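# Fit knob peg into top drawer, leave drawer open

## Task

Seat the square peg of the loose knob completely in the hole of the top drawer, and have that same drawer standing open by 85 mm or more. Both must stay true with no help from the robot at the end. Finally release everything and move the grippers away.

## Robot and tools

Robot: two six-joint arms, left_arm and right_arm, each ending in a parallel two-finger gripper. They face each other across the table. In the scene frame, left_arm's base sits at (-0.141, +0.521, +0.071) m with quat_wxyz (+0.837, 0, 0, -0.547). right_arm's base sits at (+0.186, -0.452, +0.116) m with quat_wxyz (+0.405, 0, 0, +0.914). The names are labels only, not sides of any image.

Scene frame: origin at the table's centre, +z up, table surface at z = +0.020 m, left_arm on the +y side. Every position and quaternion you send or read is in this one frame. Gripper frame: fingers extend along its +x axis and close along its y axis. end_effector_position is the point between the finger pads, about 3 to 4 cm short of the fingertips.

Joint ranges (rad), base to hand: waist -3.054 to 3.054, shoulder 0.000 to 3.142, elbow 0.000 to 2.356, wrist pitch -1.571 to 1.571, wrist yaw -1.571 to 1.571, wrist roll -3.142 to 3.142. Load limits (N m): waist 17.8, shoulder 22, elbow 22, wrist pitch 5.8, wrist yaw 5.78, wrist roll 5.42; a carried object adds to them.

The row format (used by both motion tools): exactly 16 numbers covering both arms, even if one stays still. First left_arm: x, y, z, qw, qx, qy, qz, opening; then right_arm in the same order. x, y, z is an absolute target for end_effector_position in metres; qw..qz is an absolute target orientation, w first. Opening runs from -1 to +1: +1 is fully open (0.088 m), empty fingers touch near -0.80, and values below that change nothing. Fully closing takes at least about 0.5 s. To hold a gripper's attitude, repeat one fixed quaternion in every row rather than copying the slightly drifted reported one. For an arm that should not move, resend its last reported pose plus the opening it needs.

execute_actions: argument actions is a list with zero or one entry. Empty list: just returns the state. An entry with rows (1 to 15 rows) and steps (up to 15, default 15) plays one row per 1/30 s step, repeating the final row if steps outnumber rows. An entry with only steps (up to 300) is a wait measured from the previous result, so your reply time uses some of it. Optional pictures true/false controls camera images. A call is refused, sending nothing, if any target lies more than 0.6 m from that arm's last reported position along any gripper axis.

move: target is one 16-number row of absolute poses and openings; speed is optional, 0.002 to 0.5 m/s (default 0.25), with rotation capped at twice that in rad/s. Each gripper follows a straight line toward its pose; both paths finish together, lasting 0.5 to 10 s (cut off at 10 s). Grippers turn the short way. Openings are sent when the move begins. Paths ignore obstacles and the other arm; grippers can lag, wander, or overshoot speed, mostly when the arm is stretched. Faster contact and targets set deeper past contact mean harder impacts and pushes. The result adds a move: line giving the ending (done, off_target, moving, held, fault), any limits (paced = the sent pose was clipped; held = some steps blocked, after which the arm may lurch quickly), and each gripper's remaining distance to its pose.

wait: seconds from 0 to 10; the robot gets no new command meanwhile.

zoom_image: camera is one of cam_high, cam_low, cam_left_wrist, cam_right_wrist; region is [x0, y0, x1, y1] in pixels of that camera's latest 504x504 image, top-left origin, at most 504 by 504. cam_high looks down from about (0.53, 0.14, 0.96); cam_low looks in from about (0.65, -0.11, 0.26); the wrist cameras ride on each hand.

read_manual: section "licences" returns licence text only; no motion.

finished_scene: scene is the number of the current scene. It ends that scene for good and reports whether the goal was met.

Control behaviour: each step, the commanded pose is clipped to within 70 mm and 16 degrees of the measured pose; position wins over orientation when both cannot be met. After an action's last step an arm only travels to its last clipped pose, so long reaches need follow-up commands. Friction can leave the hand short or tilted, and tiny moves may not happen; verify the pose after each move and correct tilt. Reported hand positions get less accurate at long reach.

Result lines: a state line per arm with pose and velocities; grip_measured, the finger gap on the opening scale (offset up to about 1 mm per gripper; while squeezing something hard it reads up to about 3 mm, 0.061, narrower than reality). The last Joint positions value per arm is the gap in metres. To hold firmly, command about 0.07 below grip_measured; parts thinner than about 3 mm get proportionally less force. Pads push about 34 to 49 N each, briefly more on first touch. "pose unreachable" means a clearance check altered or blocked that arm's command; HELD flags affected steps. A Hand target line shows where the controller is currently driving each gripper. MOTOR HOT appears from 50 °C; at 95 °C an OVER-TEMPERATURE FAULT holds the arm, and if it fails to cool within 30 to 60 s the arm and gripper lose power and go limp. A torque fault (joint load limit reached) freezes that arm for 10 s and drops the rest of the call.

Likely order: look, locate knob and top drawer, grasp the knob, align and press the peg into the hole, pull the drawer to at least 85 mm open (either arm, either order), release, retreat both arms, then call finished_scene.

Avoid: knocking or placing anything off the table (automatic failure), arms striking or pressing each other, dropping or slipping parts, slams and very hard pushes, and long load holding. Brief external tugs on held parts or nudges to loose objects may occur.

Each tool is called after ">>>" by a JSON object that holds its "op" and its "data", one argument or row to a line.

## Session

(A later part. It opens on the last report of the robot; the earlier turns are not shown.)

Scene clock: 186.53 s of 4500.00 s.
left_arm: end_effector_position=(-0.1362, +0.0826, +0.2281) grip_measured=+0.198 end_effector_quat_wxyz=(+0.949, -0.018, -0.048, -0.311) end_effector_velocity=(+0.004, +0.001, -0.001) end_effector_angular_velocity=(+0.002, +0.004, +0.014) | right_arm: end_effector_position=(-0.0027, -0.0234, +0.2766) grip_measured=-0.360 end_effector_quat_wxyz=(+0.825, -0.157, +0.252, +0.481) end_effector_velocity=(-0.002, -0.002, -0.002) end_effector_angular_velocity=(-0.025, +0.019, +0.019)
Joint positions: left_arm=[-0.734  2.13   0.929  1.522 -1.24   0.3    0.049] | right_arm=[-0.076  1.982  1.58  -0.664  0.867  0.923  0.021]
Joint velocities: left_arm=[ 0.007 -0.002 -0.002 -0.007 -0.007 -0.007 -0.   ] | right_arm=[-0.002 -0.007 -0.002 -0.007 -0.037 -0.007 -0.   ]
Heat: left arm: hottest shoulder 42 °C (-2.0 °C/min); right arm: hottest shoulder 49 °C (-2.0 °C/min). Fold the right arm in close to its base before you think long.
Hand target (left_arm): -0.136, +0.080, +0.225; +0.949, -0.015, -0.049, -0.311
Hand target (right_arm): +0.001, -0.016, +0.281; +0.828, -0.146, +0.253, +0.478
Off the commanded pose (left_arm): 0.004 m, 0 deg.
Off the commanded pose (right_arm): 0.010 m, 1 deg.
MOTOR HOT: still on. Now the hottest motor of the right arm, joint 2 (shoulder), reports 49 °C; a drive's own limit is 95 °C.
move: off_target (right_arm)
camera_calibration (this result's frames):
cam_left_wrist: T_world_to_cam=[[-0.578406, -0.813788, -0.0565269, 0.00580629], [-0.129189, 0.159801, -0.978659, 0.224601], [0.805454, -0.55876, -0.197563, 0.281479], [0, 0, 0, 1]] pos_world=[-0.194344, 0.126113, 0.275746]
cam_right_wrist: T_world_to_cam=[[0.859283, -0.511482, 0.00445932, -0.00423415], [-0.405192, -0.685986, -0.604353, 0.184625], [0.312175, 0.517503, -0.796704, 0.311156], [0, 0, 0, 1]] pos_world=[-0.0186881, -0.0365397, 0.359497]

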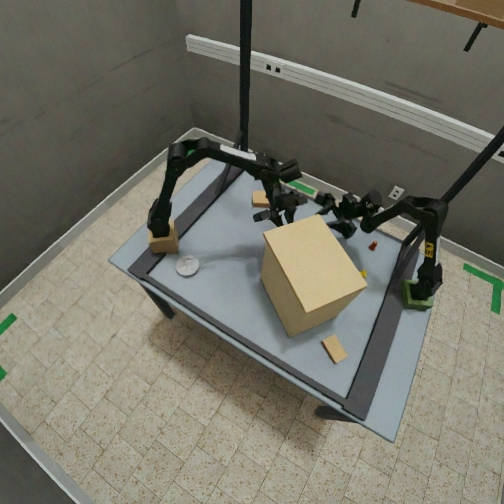

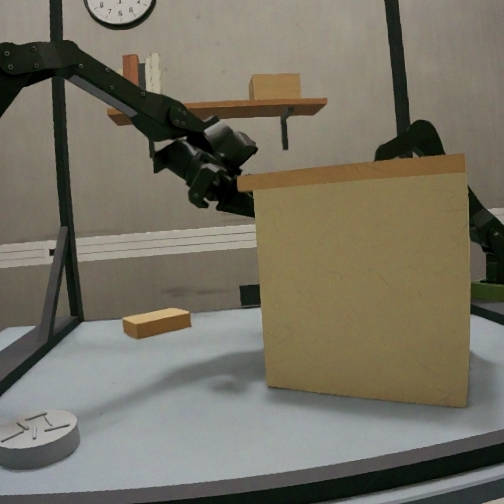

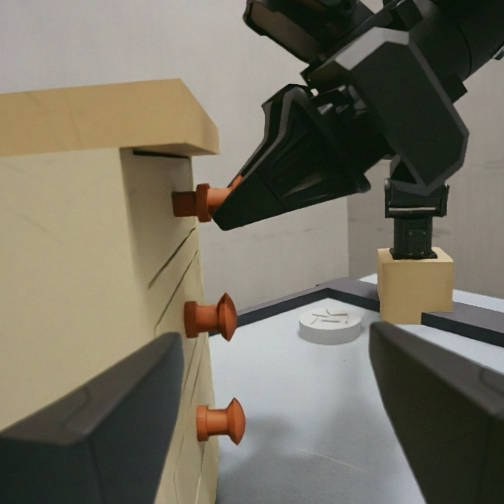

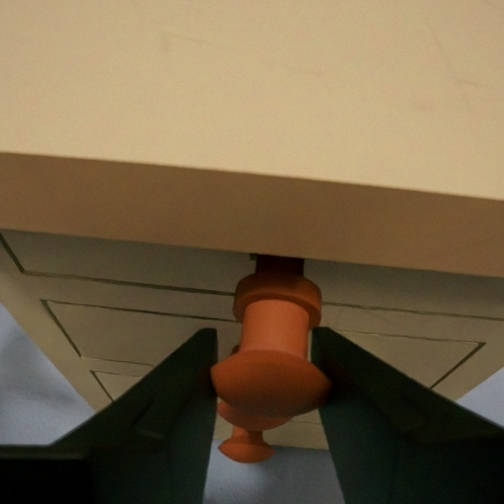

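>>> {"op": "move", "data": {
  "target": [-0.136,0.08,0.225,0.949,-0.015,-0.049,-0.311,0.2,-0.0054,-0.0169,0.288,0.828,-0.146,0.253,0.478,-0.44],
  "speed": 0.01
}}

>>> {"op": "zoom_image", "data": {
  "camera": "cam_left_wrist",
  "region": [140,130,290,280]
}}

>>> {"op": "zoom_image", "data": {
  "camera": "cam_right_wrist",
  "region": [190,150,390,350]
}}

Scene clock: 192.10 s of 4500.00 s.
left_arm: end_effector_position=(-0.1363, +0.0825, +0.2282) grip_measured=+0.198 end_effector_quat_wxyz=(+0.949, -0.018, -0.048, -0.311) end_effector_velocity=(+0.002, +0.001, -0.001) end_effector_angular_velocity=(+0.014, -0.004, +0.010) | right_arm: end_effector_position=(-0.0046, -0.0218, +0.2812) grip_measured=-0.360 end_effector_quat_wxyz=(+0.826, -0.158, +0.254, +0.478) end_effector_velocity=(-0.001, +0.002, -0.000) end_effector_angular_velocity=(-0.001, +0.004, +0.005)
Joint positions: left_arm=[-0.734  2.13   0.93   1.522 -1.24   0.3    0.049] | right_arm=[-0.074  1.996  1.622 -0.706  0.867  0.936  0.021]
Joint velocities: left_arm=[ 0.002 -0.002 -0.002 -0.007 -0.007  0.007 -0.   ] | right_arm=[-0.002  0.002  0.002  0.007 -0.007 -0.007 -0.   ]
Heat: left arm: hottest shoulder 42 °C (-1.0 °C/min); right arm: hottest shoulder 49 °C (-2.0 °C/min). Fold the right arm in close to its base before you think long.
Hand target (left_arm): -0.136, +0.080, +0.225; +0.949, -0.015, -0.049, -0.311
Hand target (right_arm): -0.005, -0.017, +0.288; +0.828, -0.146, +0.253, +0.478
Off the commanded pose (left_arm): 0.004 m, 0 deg.
Off the commanded pose (right_arm): 0.008 m, 1 deg.
MOTOR HOT: still on. Now the hottest motor of the right arm, joint 2 (shoulder), reports 49 °C; a drive's own limit is 95 °C.
After step 90, 1.00 s passed at rest.
move: done
camera_calibration (this result's frames):
cam_left_wrist: T_world_to_cam=[[-0.578413, -0.813808, -0.0561629, 0.00566767], [-0.129306, 0.159447, -0.978701, 0.224726], [0.805431, -0.558831, -0.197457, 0.281459], [0, 0, 0, 1]] pos_world=[-0.194359, 0.126069, 0.275834]
cam_right_wrist: T_world_to_cam=[[0.855876, -0.517141, 0.00640766, -0.00244266], [-0.410229, -0.686375, -0.600501, 0.186673], [0.314942, 0.511326, -0.799598, 0.315263], [0, 0, 0, 1]] pos_world=[-0.0206201, -0.0343374, 0.364196]

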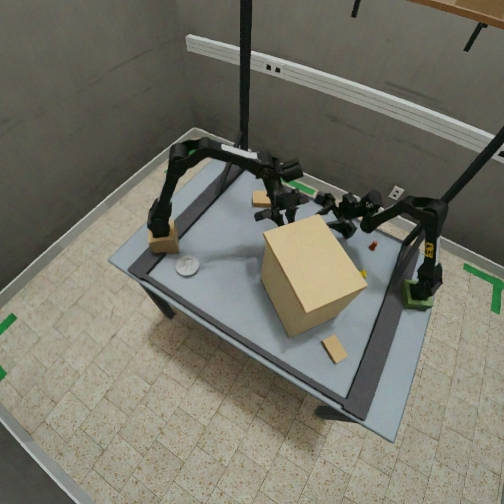

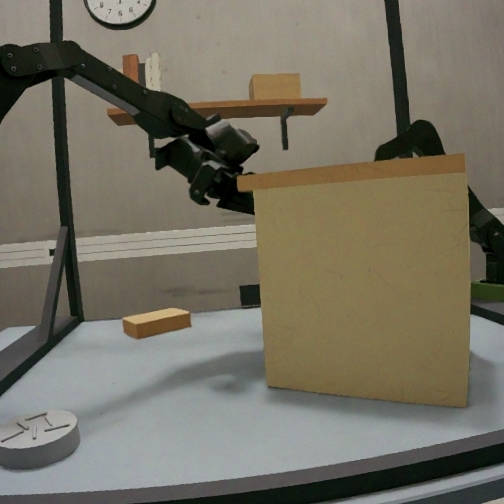

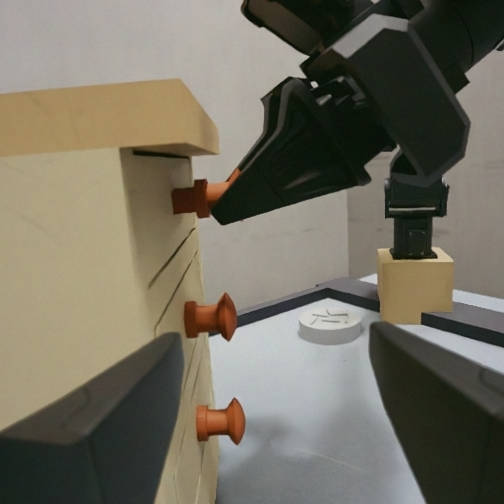

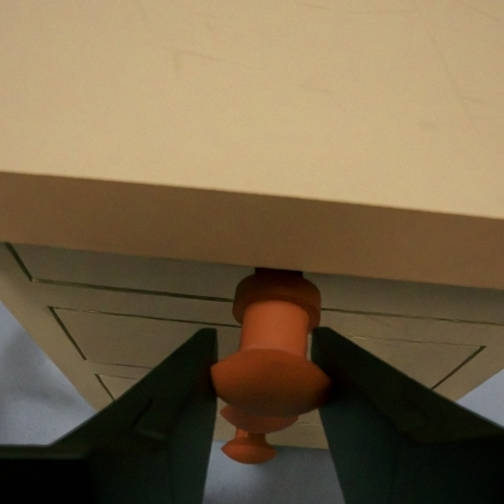

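Region (140, 130, 290, 280) of cam_left_wrist's 504x504 image, scaled by 3.360, with more detail than that image has.

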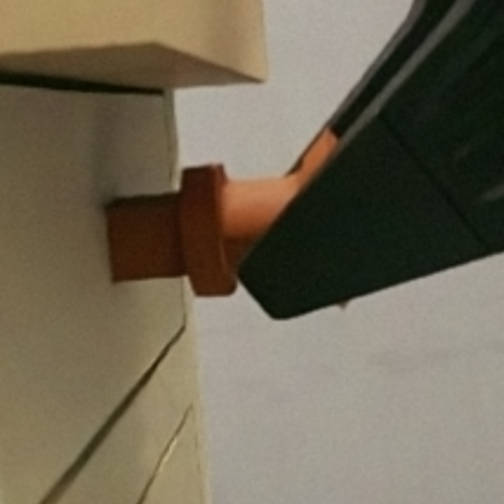

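Region (190, 150, 390, 350) of cam_right_wrist's 504x504 image, scaled by 2.520, with more detail than that image has.

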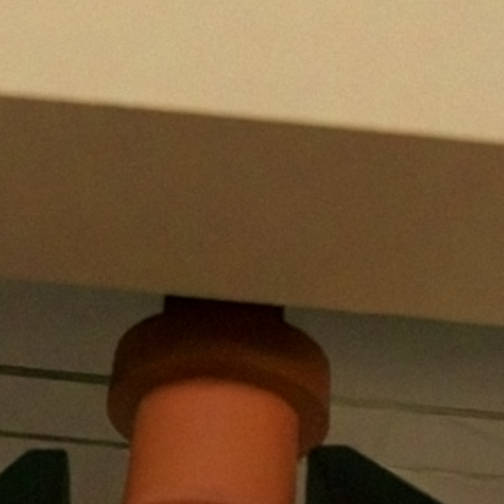

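>>> {"op": "move", "data": {
  "target": [-0.136,0.08,0.225,0.949,-0.015,-0.049,-0.311,0.2,0.006,-0.0042,0.279,0.828,-0.146,0.253,0.478,-0.44],
  "speed": 0.012
}}

>>> {"op": "zoom_image", "data": {
  "camera": "cam_left_wrist",
  "region": [140,130,290,280]
}}

Scene clock: 197.20 s of 4500.00 s.
left_arm: end_effector_position=(-0.1363, +0.0825, +0.2282) grip_measured=+0.198 end_effector_quat_wxyz=(+0.949, -0.018, -0.048, -0.311) end_effector_velocity=(+0.001, +0.002, -0.001) end_effector_angular_velocity=(+0.001, +0.014, +0.016) | right_arm: end_effector_position=(-0.0015, -0.0107, +0.2766) grip_measured=-0.360 end_effector_quat_wxyz=(+0.822, -0.155, +0.257, +0.485) end_effector_velocity=(-0.001, -0.001, -0.005) end_effector_angular_velocity=(-0.030, -0.008, +0.021)
Joint positions: left_arm=[-0.734  2.13   0.93   1.522 -1.24   0.3    0.049] | right_arm=[-0.1    2.007  1.614 -0.643  0.843  0.892  0.021]
Joint velocities: left_arm=[-0.002 -0.007 -0.002 -0.022 -0.022 -0.022  0.   ] | right_arm=[-0.002  0.002 -0.002 -0.007 -0.022 -0.022 -0.   ]
Heat: left arm: hottest shoulder 43 °C (+0.0 °C/min); right arm: hottest shoulder 48 °C (-4.0 °C/min). Fold the right arm in close to its base before you think long.
Hand target (left_arm): -0.136, +0.080, +0.225; +0.949, -0.015, -0.049, -0.311
Hand target (right_arm): +0.006, -0.004, +0.279; +0.828, -0.146, +0.253, +0.478
Off the commanded pose (left_arm): 0.004 m, 0 deg.
Off the commanded pose (right_arm): 0.010 m, 2 deg.
MOTOR HOT: still on. Now the hottest motor of the right arm, joint 2 (shoulder), reports 48 °C; a drive's own limit is 95 °C.
After step 90, 0.17 s passed at rest.
move: off_target (right_arm)
camera_calibration (this result's frames):
cam_left_wrist: T_world_to_cam=[[-0.578413, -0.813808, -0.0561629, 0.00566767], [-0.129306, 0.159447, -0.978701, 0.224726], [0.805431, -0.558831, -0.197457, 0.281459], [0, 0, 0, 1]] pos_world=[-0.194359, 0.126069, 0.275834]
cam_right_wrist: T_world_to_cam=[[0.862185, -0.506549, -0.00667854, 0.00436387], [-0.409149, -0.688507, -0.598795, 0.19233], [0.298721, 0.519005, -0.800875, 0.305355], [0, 0, 0, 1]] pos_world=[-0.0162866, -0.0238491, 0.359746]

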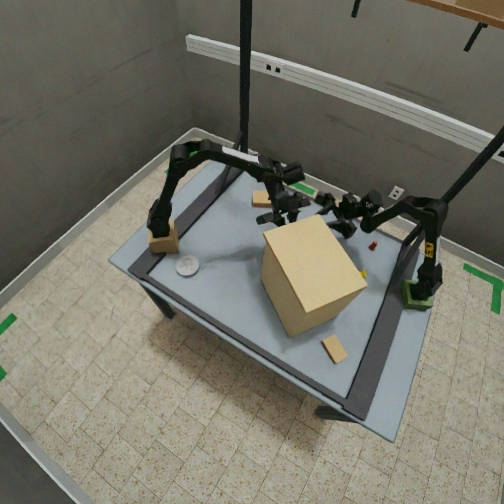

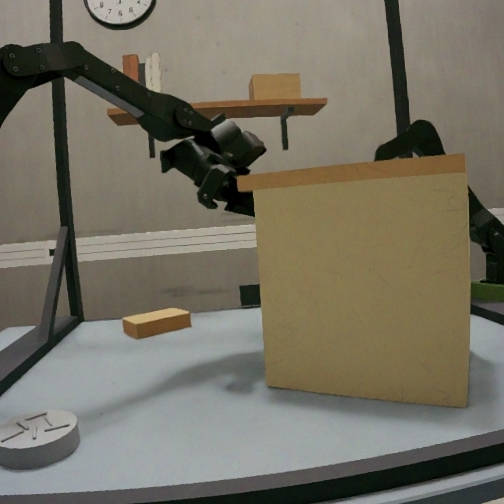

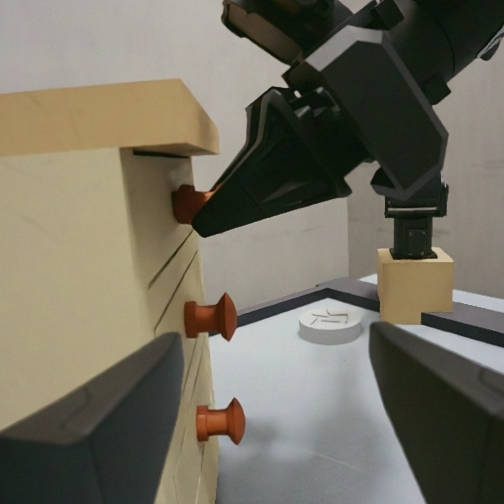

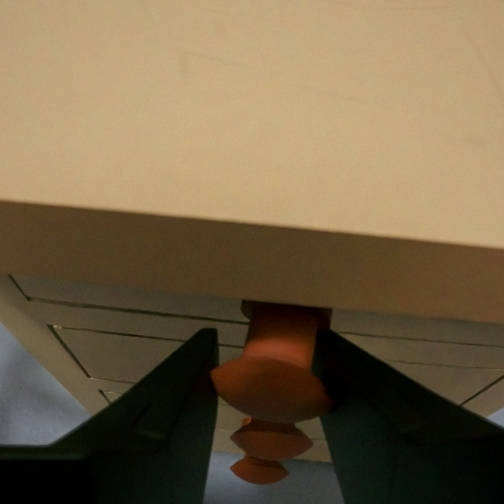

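Region (140, 130, 290, 280) of cam_left_wrist's 504x504 image, scaled by 3.360, with more detail than that image has.

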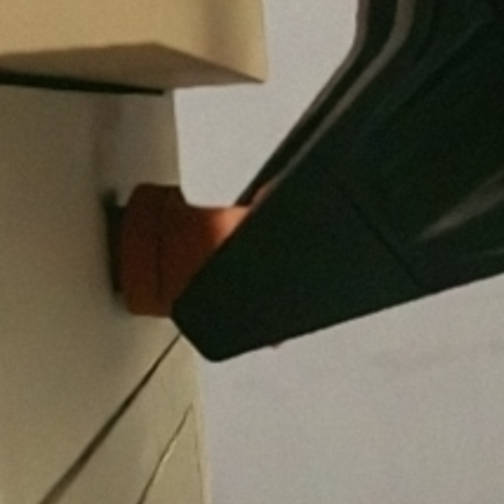

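Nearly flush; push a bit more.

>>> {"op": "move", "data": {
  "target": [-0.136,0.08,0.225,0.949,-0.015,-0.049,-0.311,0.2,0.0090,0.0005,0.279,0.828,-0.146,0.253,0.478,-0.44],
  "speed": 0.012
}}

>>> {"op": "zoom_image", "data": {
  "camera": "cam_left_wrist",
  "region": [140,130,290,280]
}}

Scene clock: 202.13 s of 4500.00 s.
left_arm: end_effector_position=(-0.1362, +0.0825, +0.2282) grip_measured=+0.198 end_effector_quat_wxyz=(+0.949, -0.019, -0.048, -0.311) end_effector_velocity=(-0.000, +0.001, -0.001) end_effector_angular_velocity=(+0.014, -0.004, +0.005) | right_arm: end_effector_position=(-0.0014, -0.0095, +0.2762) grip_measured=-0.360 end_effector_quat_wxyz=(+0.820, -0.159, +0.255, +0.487) end_effector_velocity=(+0.001, -0.001, -0.001) end_effector_angular_velocity=(-0.013, -0.005, +0.006)
Joint positions: left_arm=[-0.734  2.13   0.93   1.522 -1.24   0.3    0.049] | right_arm=[-0.102  2.008  1.614 -0.636  0.84   0.877  0.021]
Joint velocities: left_arm=[-0.002 -0.002 -0.002 -0.007 -0.007  0.007 -0.   ] | right_arm=[-0.002 -0.002 -0.002 -0.007 -0.007 -0.007  0.   ]
Heat: left arm: hottest shoulder 43 °C (+1.0 °C/min); right arm: hottest shoulder 48 °C (-4.0 °C/min). Fold the right arm in close to its base before you think long.
Hand target (left_arm): -0.136, +0.080, +0.225; +0.949, -0.015, -0.049, -0.311
Hand target (right_arm): +0.009, +0.000, +0.279; +0.828, -0.146, +0.253, +0.478
Off the commanded pose (left_arm): 0.004 m, 0 deg.
Off the commanded pose (right_arm): 0.015 m, 2 deg.
MOTOR HOT: still on. Now the hottest motor of the right arm, joint 2 (shoulder), reports 48 °C; a drive's own limit is 95 °C.
After step 90, 0.43 s passed at rest.
move: off_target (right_arm)
camera_calibration (this result's frames):
cam_left_wrist: T_world_to_cam=[[-0.57842, -0.813829, -0.0557989, 0.00560114], [-0.129424, 0.159092, -0.978744, 0.224789], [0.805407, -0.558903, -0.197351, 0.28145], [0, 0, 0, 1]] pos_world=[-0.194349, 0.126099, 0.275868]
cam_right_wrist: T_world_to_cam=[[0.866016, -0.500017, -0.000386782, 0.00325588], [-0.400713, -0.693561, -0.598668, 0.192865], [0.299076, 0.518611, -0.800997, 0.304406], [0, 0, 0, 1]] pos_world=[-0.0165766, -0.0224766, 0.359292]

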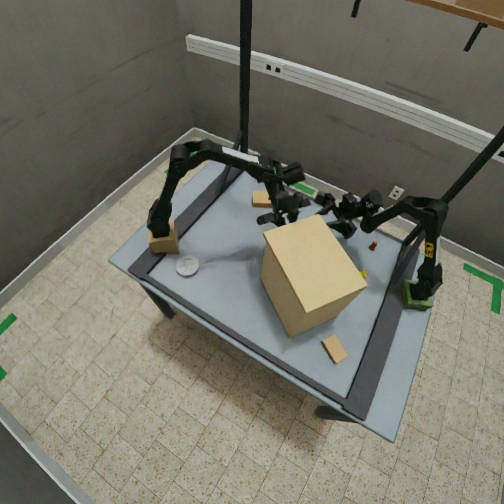

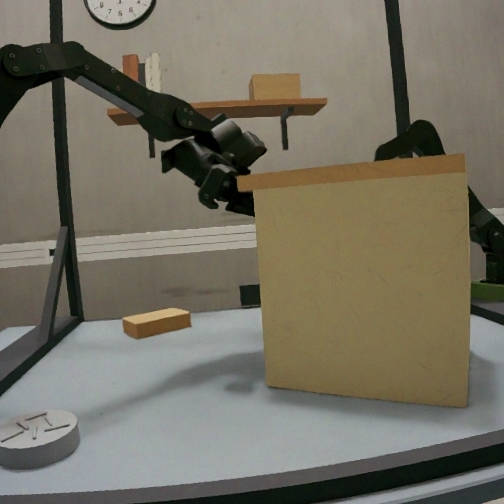

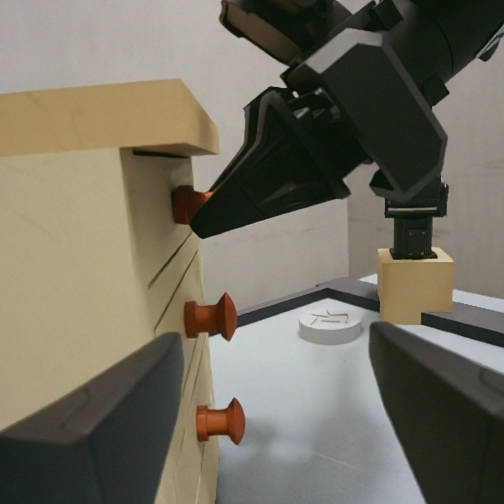

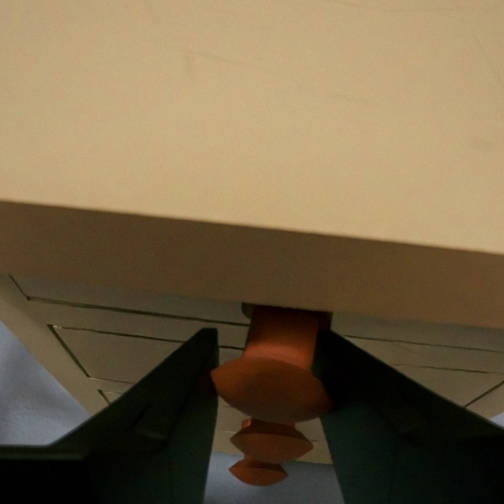

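Region (140, 130, 290, 280) of cam_left_wrist's 504x504 image, scaled by 3.360, with more detail than that image has.

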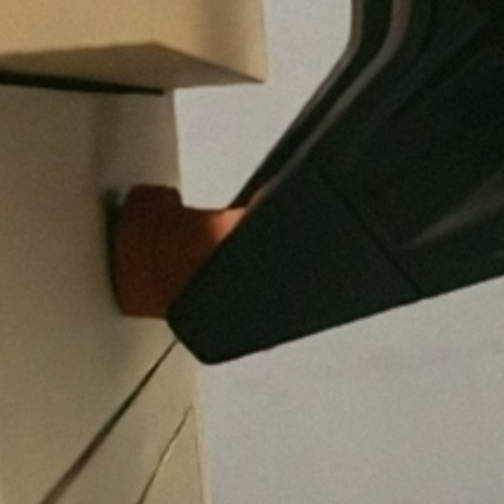

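>>> {"op": "move", "data": {
  "target": [-0.136,0.08,0.225,0.949,-0.015,-0.049,-0.311,0.2,-0.0455,-0.078,0.278,0.828,-0.146,0.253,0.478,-0.44],
  "speed": 0.04
}}

Scene clock: 207.00 s of 4500.00 s.
left_arm: end_effector_position=(-0.1362, +0.0825, +0.2282) grip_measured=+0.198 end_effector_quat_wxyz=(+0.949, -0.019, -0.048, -0.311) end_effector_velocity=(-0.000, +0.001, -0.001) end_effector_angular_velocity=(+0.004, -0.001, +0.005) | right_arm: end_effector_position=(-0.0433, -0.0754, +0.2727) grip_measured=-0.360 end_effector_quat_wxyz=(+0.830, -0.151, +0.252, +0.475) end_effector_velocity=(+0.003, -0.003, +0.000) end_effector_angular_velocity=(-0.000, -0.005, -0.012)
Joint positions: left_arm=[-0.734  2.13   0.93   1.522 -1.24   0.3    0.049] | right_arm=[ 0.089  1.996  1.602 -0.879  0.943  1.195  0.021]
Joint velocities: left_arm=[-0.002  0.002 -0.002  0.007 -0.007  0.007 -0.   ] | right_arm=[ 0.002 -0.002 -0.002 -0.022  0.007  0.022 -0.   ]
Heat: left arm: hottest shoulder 43 °C (+1.0 °C/min); right arm: hottest shoulder 48 °C (-3.1 °C/min). Fold the right arm in close to its base before you think long.
Hand target (left_arm): -0.136, +0.080, +0.225; +0.949, -0.015, -0.049, -0.311
Hand target (right_arm): -0.045, -0.078, +0.278; +0.828, -0.146, +0.253, +0.478
Off the commanded pose (left_arm): 0.004 m, 0 deg.
Off the commanded pose (right_arm): 0.006 m, 1 deg.
MOTOR HOT: still on. Now the hottest motor of the right arm, joint 2 (shoulder), reports 48 °C; a drive's own limit is 95 °C.
move: done
camera_calibration (this result's frames):
cam_left_wrist: T_world_to_cam=[[-0.57842, -0.813829, -0.0557989, 0.00560114], [-0.129424, 0.159092, -0.978744, 0.224789], [0.805407, -0.558903, -0.197351, 0.28145], [0, 0, 0, 1]] pos_world=[-0.194349, 0.126099, 0.275868]
cam_right_wrist: T_world_to_cam=[[0.849213, -0.528045, -0.00224643, 0.00420745], [-0.419848, -0.672616, -0.609357, 0.131904], [0.320257, 0.518417, -0.792893, 0.347007], [0, 0, 0, 1]] pos_world=[-0.0593249, -0.0889521, 0.355525]

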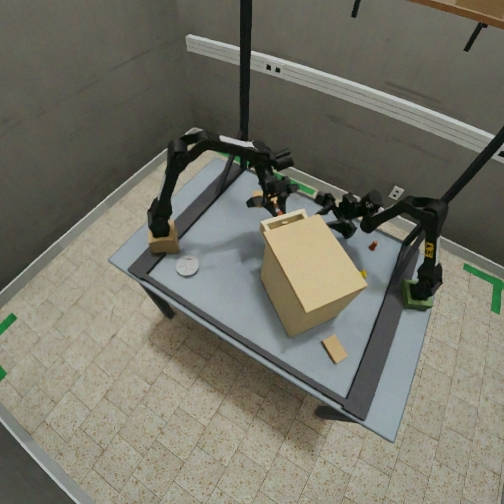

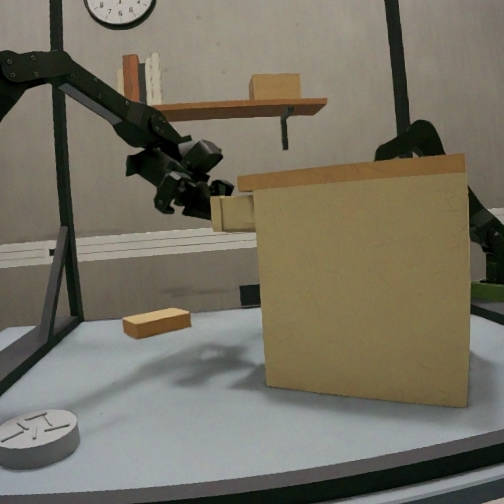

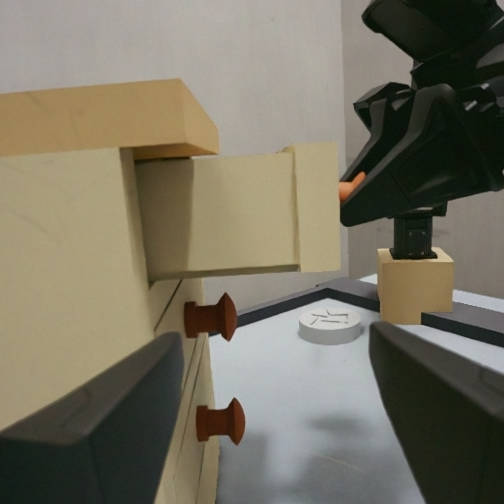

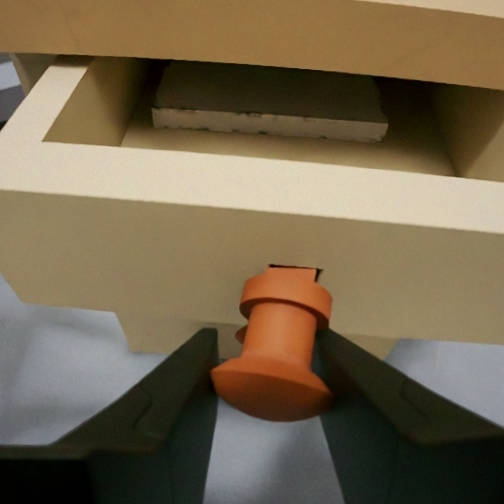

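>>> {"op": "zoom_image", "data": {
  "camera": "cam_right_wrist",
  "region": [190,200,390,400]
}}

Region (190, 200, 390, 400) of cam_right_wrist's 504x504 image, scaled by 2.520, with more detail than that image has.

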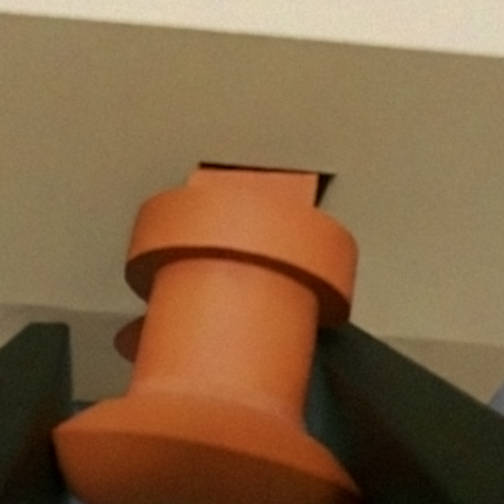

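>>> {"op": "move", "data": {
  "target": [-0.136,0.08,0.225,0.949,-0.015,-0.049,-0.311,0.2,-0.0367,-0.0705,0.286,0.828,-0.146,0.253,0.478,-0.44],
  "speed": 0.03
}}

>>> {"op": "zoom_image", "data": {
  "camera": "cam_right_wrist",
  "region": [190,200,390,400]
}}

Scene clock: 223.93 s of 4500.00 s.
left_arm: end_effector_position=(-0.1362, +0.0825, +0.2282) grip_measured=+0.198 end_effector_quat_wxyz=(+0.949, -0.019, -0.048, -0.311) end_effector_velocity=(+0.001, +0.003, -0.002) end_effector_angular_velocity=(-0.006, +0.012, +0.018) | right_arm: end_effector_position=(-0.0395, -0.0728, +0.2747) grip_measured=-0.360 end_effector_quat_wxyz=(+0.827, -0.160, +0.253, +0.477) end_effector_velocity=(+0.002, -0.002, -0.002) end_effector_angular_velocity=(-0.023, -0.020, +0.012)
Joint positions: left_arm=[-0.734  2.13   0.93   1.522 -1.24   0.3    0.049] | right_arm=[ 0.075  1.987  1.602 -0.875  0.928  1.159  0.021]
Joint velocities: left_arm=[-0.002  0.002 -0.002  0.007 -0.022 -0.007  0.   ] | right_arm=[-0.002 -0.002 -0.007 -0.007 -0.007 -0.022 -0.   ]
Heat: left arm: hottest shoulder 44 °C (+4.1 °C/min); right arm: hottest shoulder 50 °C (+1.0 °C/min). Fold the right arm in close to its base before you think long.
Hand target (left_arm): -0.136, +0.080, +0.225; +0.949, -0.015, -0.049, -0.311
Hand target (right_arm): -0.037, -0.071, +0.286; +0.828, -0.146, +0.253, +0.478
Off the commanded pose (left_arm): 0.004 m, 0 deg.
Off the commanded pose (right_arm): 0.012 m, 2 deg.
MOTOR HOT: still on. Now the hottest motor of the right arm, joint 2 (shoulder), reports 50 °C; a drive's own limit is 95 °C.
After step 90, 13.10 s passed at rest.
move: off_target (right_arm)
camera_calibration (this result's frames):
cam_left_wrist: T_world_to_cam=[[-0.57842, -0.813829, -0.0557989, 0.00560114], [-0.129424, 0.159092, -0.978744, 0.224789], [0.805407, -0.558903, -0.197351, 0.28145], [0, 0, 0, 1]] pos_world=[-0.194349, 0.126099, 0.275868]
cam_right_wrist: T_world_to_cam=[[0.854843, -0.518752, 0.0118214, -0.000632605], [-0.408698, -0.687174, -0.600631, 0.133454], [0.319702, 0.508614, -0.799439, 0.347097], [0, 0, 0, 1]] pos_world=[-0.0558845, -0.0851606, 0.357647]

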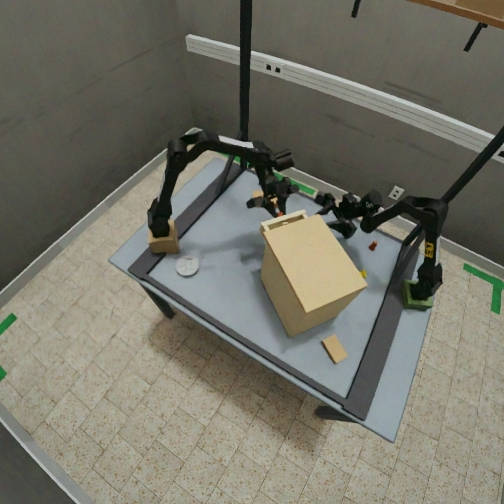

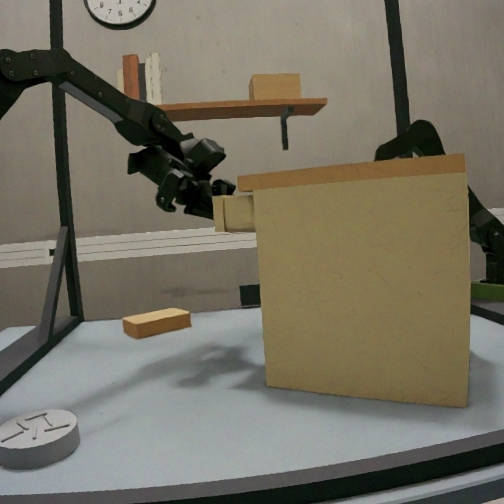

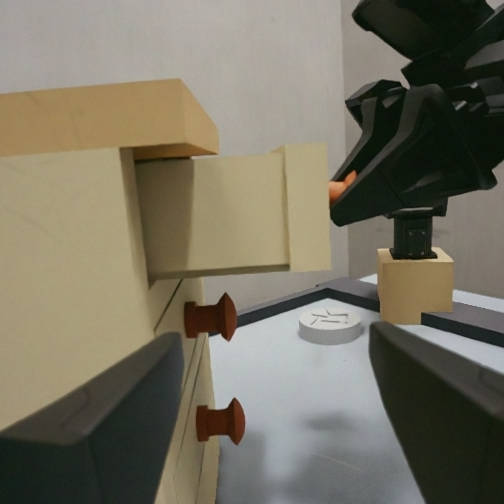

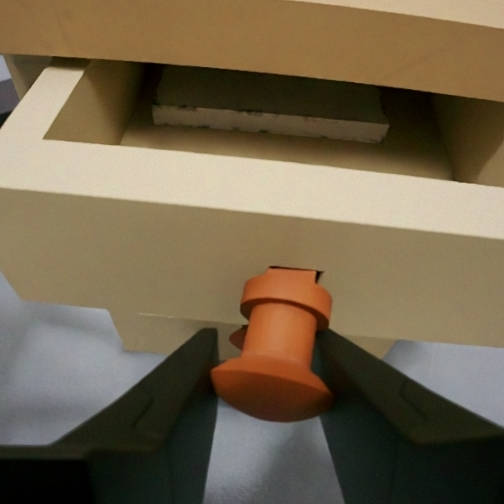

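Region (190, 200, 390, 400) of cam_right_wrist's 504x504 image, scaled by 2.520, with more detail than that image has.

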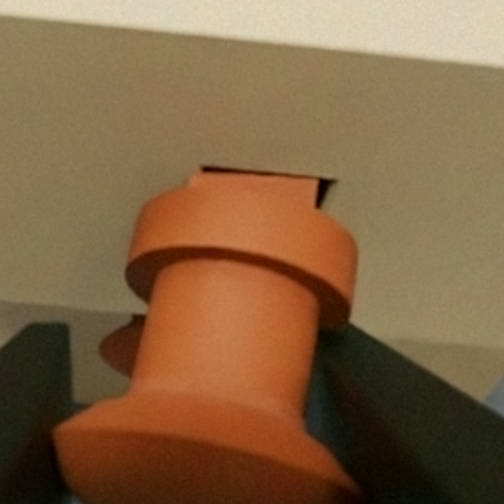

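>>> {"op": "move", "data": {
  "target": [-0.17,0.2,0.3,0.946,-0.005,-0.027,-0.324,0.2,-0.0485,-0.0885,0.282,0.828,-0.146,0.253,0.478,-0.44],
  "speed": 0.03
}}

Scene clock: 241.03 s of 4500.00 s.
left_arm: end_effector_position=(-0.1710, +0.1966, +0.2987) grip_measured=+0.198 end_effector_quat_wxyz=(+0.946, -0.003, -0.027, -0.324) end_effector_velocity=(-0.002, +0.001, -0.001) end_effector_angular_velocity=(+0.006, -0.000, -0.001) | right_arm: end_effector_position=(-0.0472, -0.0870, +0.2742) grip_measured=-0.360 end_effector_quat_wxyz=(+0.828, -0.155, +0.254, +0.474) end_effector_velocity=(+0.002, -0.001, -0.001) end_effector_angular_velocity=(-0.013, -0.006, +0.004)
Joint positions: left_arm=[-0.983  1.655  0.614  1.573 -1.465  0.542  0.049] | right_arm=[ 0.115  1.986  1.602 -0.929  0.943  1.238  0.021]
Joint velocities: left_arm=[-0.007  0.002 -0.002  0.007 -0.007  0.007 -0.   ] | right_arm=[-0.002 -0.002 -0.002 -0.007 -0.007 -0.007 -0.   ]
Heat: left arm: hottest shoulder 45 °C (+4.0 °C/min); right arm: hottest shoulder 51 °C (+2.0 °C/min). Fold the right arm in close to its base before you think long.
Hand target (left_arm): -0.171, +0.199, +0.300; +0.945, -0.004, -0.027, -0.325
Hand target (right_arm): -0.048, -0.088, +0.282; +0.828, -0.146, +0.253, +0.478
Off the commanded pose (left_arm): 0.004 m, 0 deg.
Off the commanded pose (right_arm): 0.008 m, 1 deg.
MOTOR HOT: still on. Now the hottest motor of the right arm, joint 2 (shoulder), reports 51 °C; a drive's own limit is 95 °C.
joint sent to its limit (left arm) — the command would take joint 4 (wrist pitch) past its upper limit, so that joint was sent only as far as its limit.
After step 90, 9.03 s passed at rest.
move: done
camera_calibration (this result's frames):
cam_left_wrist: T_world_to_cam=[[-0.600179, -0.796482, -0.0734924, 0.0804574], [-0.153028, 0.204523, -0.966826, 0.254653], [0.785091, -0.569023, -0.244634, 0.399763], [0, 0, 0, 1]] pos_world=[-0.226592, 0.239474, 0.349914]
cam_right_wrist: T_world_to_cam=[[0.85034, -0.526227, 0.00280556, 0.000218887], [-0.418363, -0.679255, -0.60298, 0.121132], [0.31921, 0.511564, -0.797752, 0.356125], [0, 0, 0, 1]] pos_world=[-0.0631874, -0.0997857, 0.357139]

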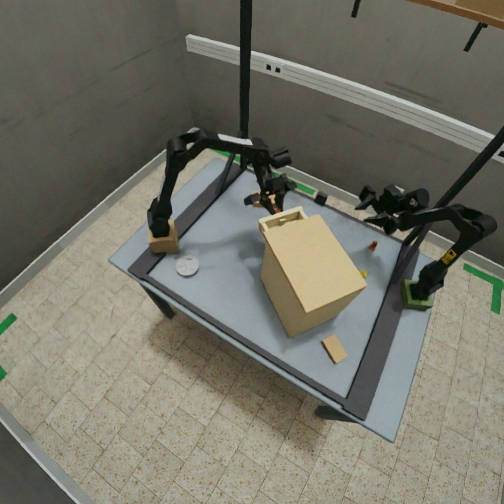

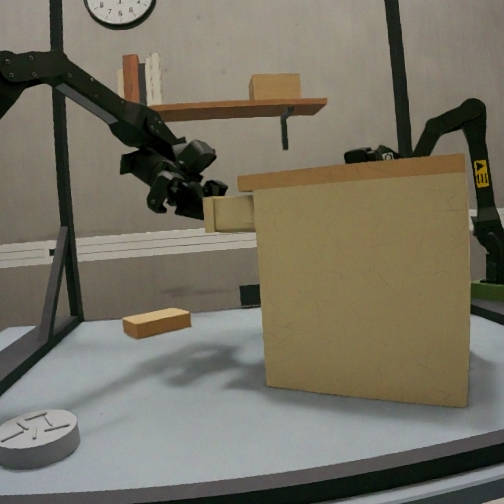

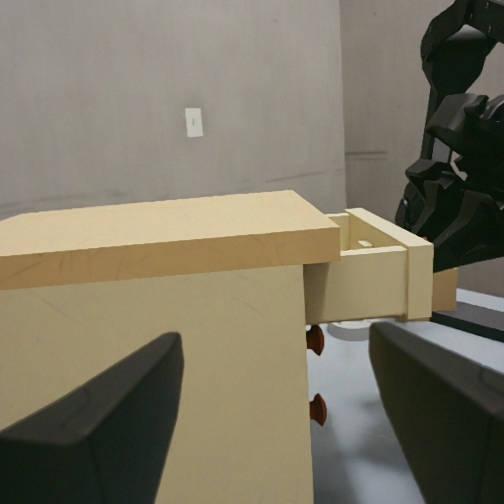

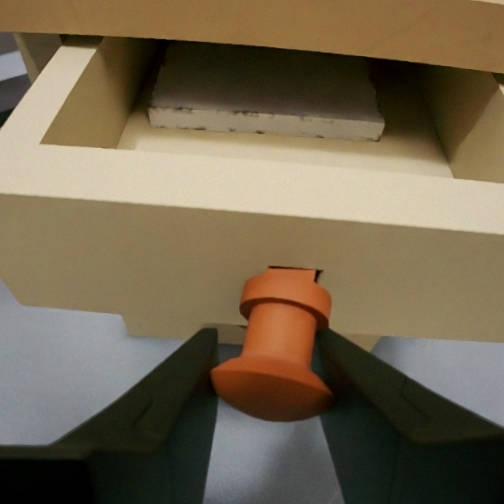

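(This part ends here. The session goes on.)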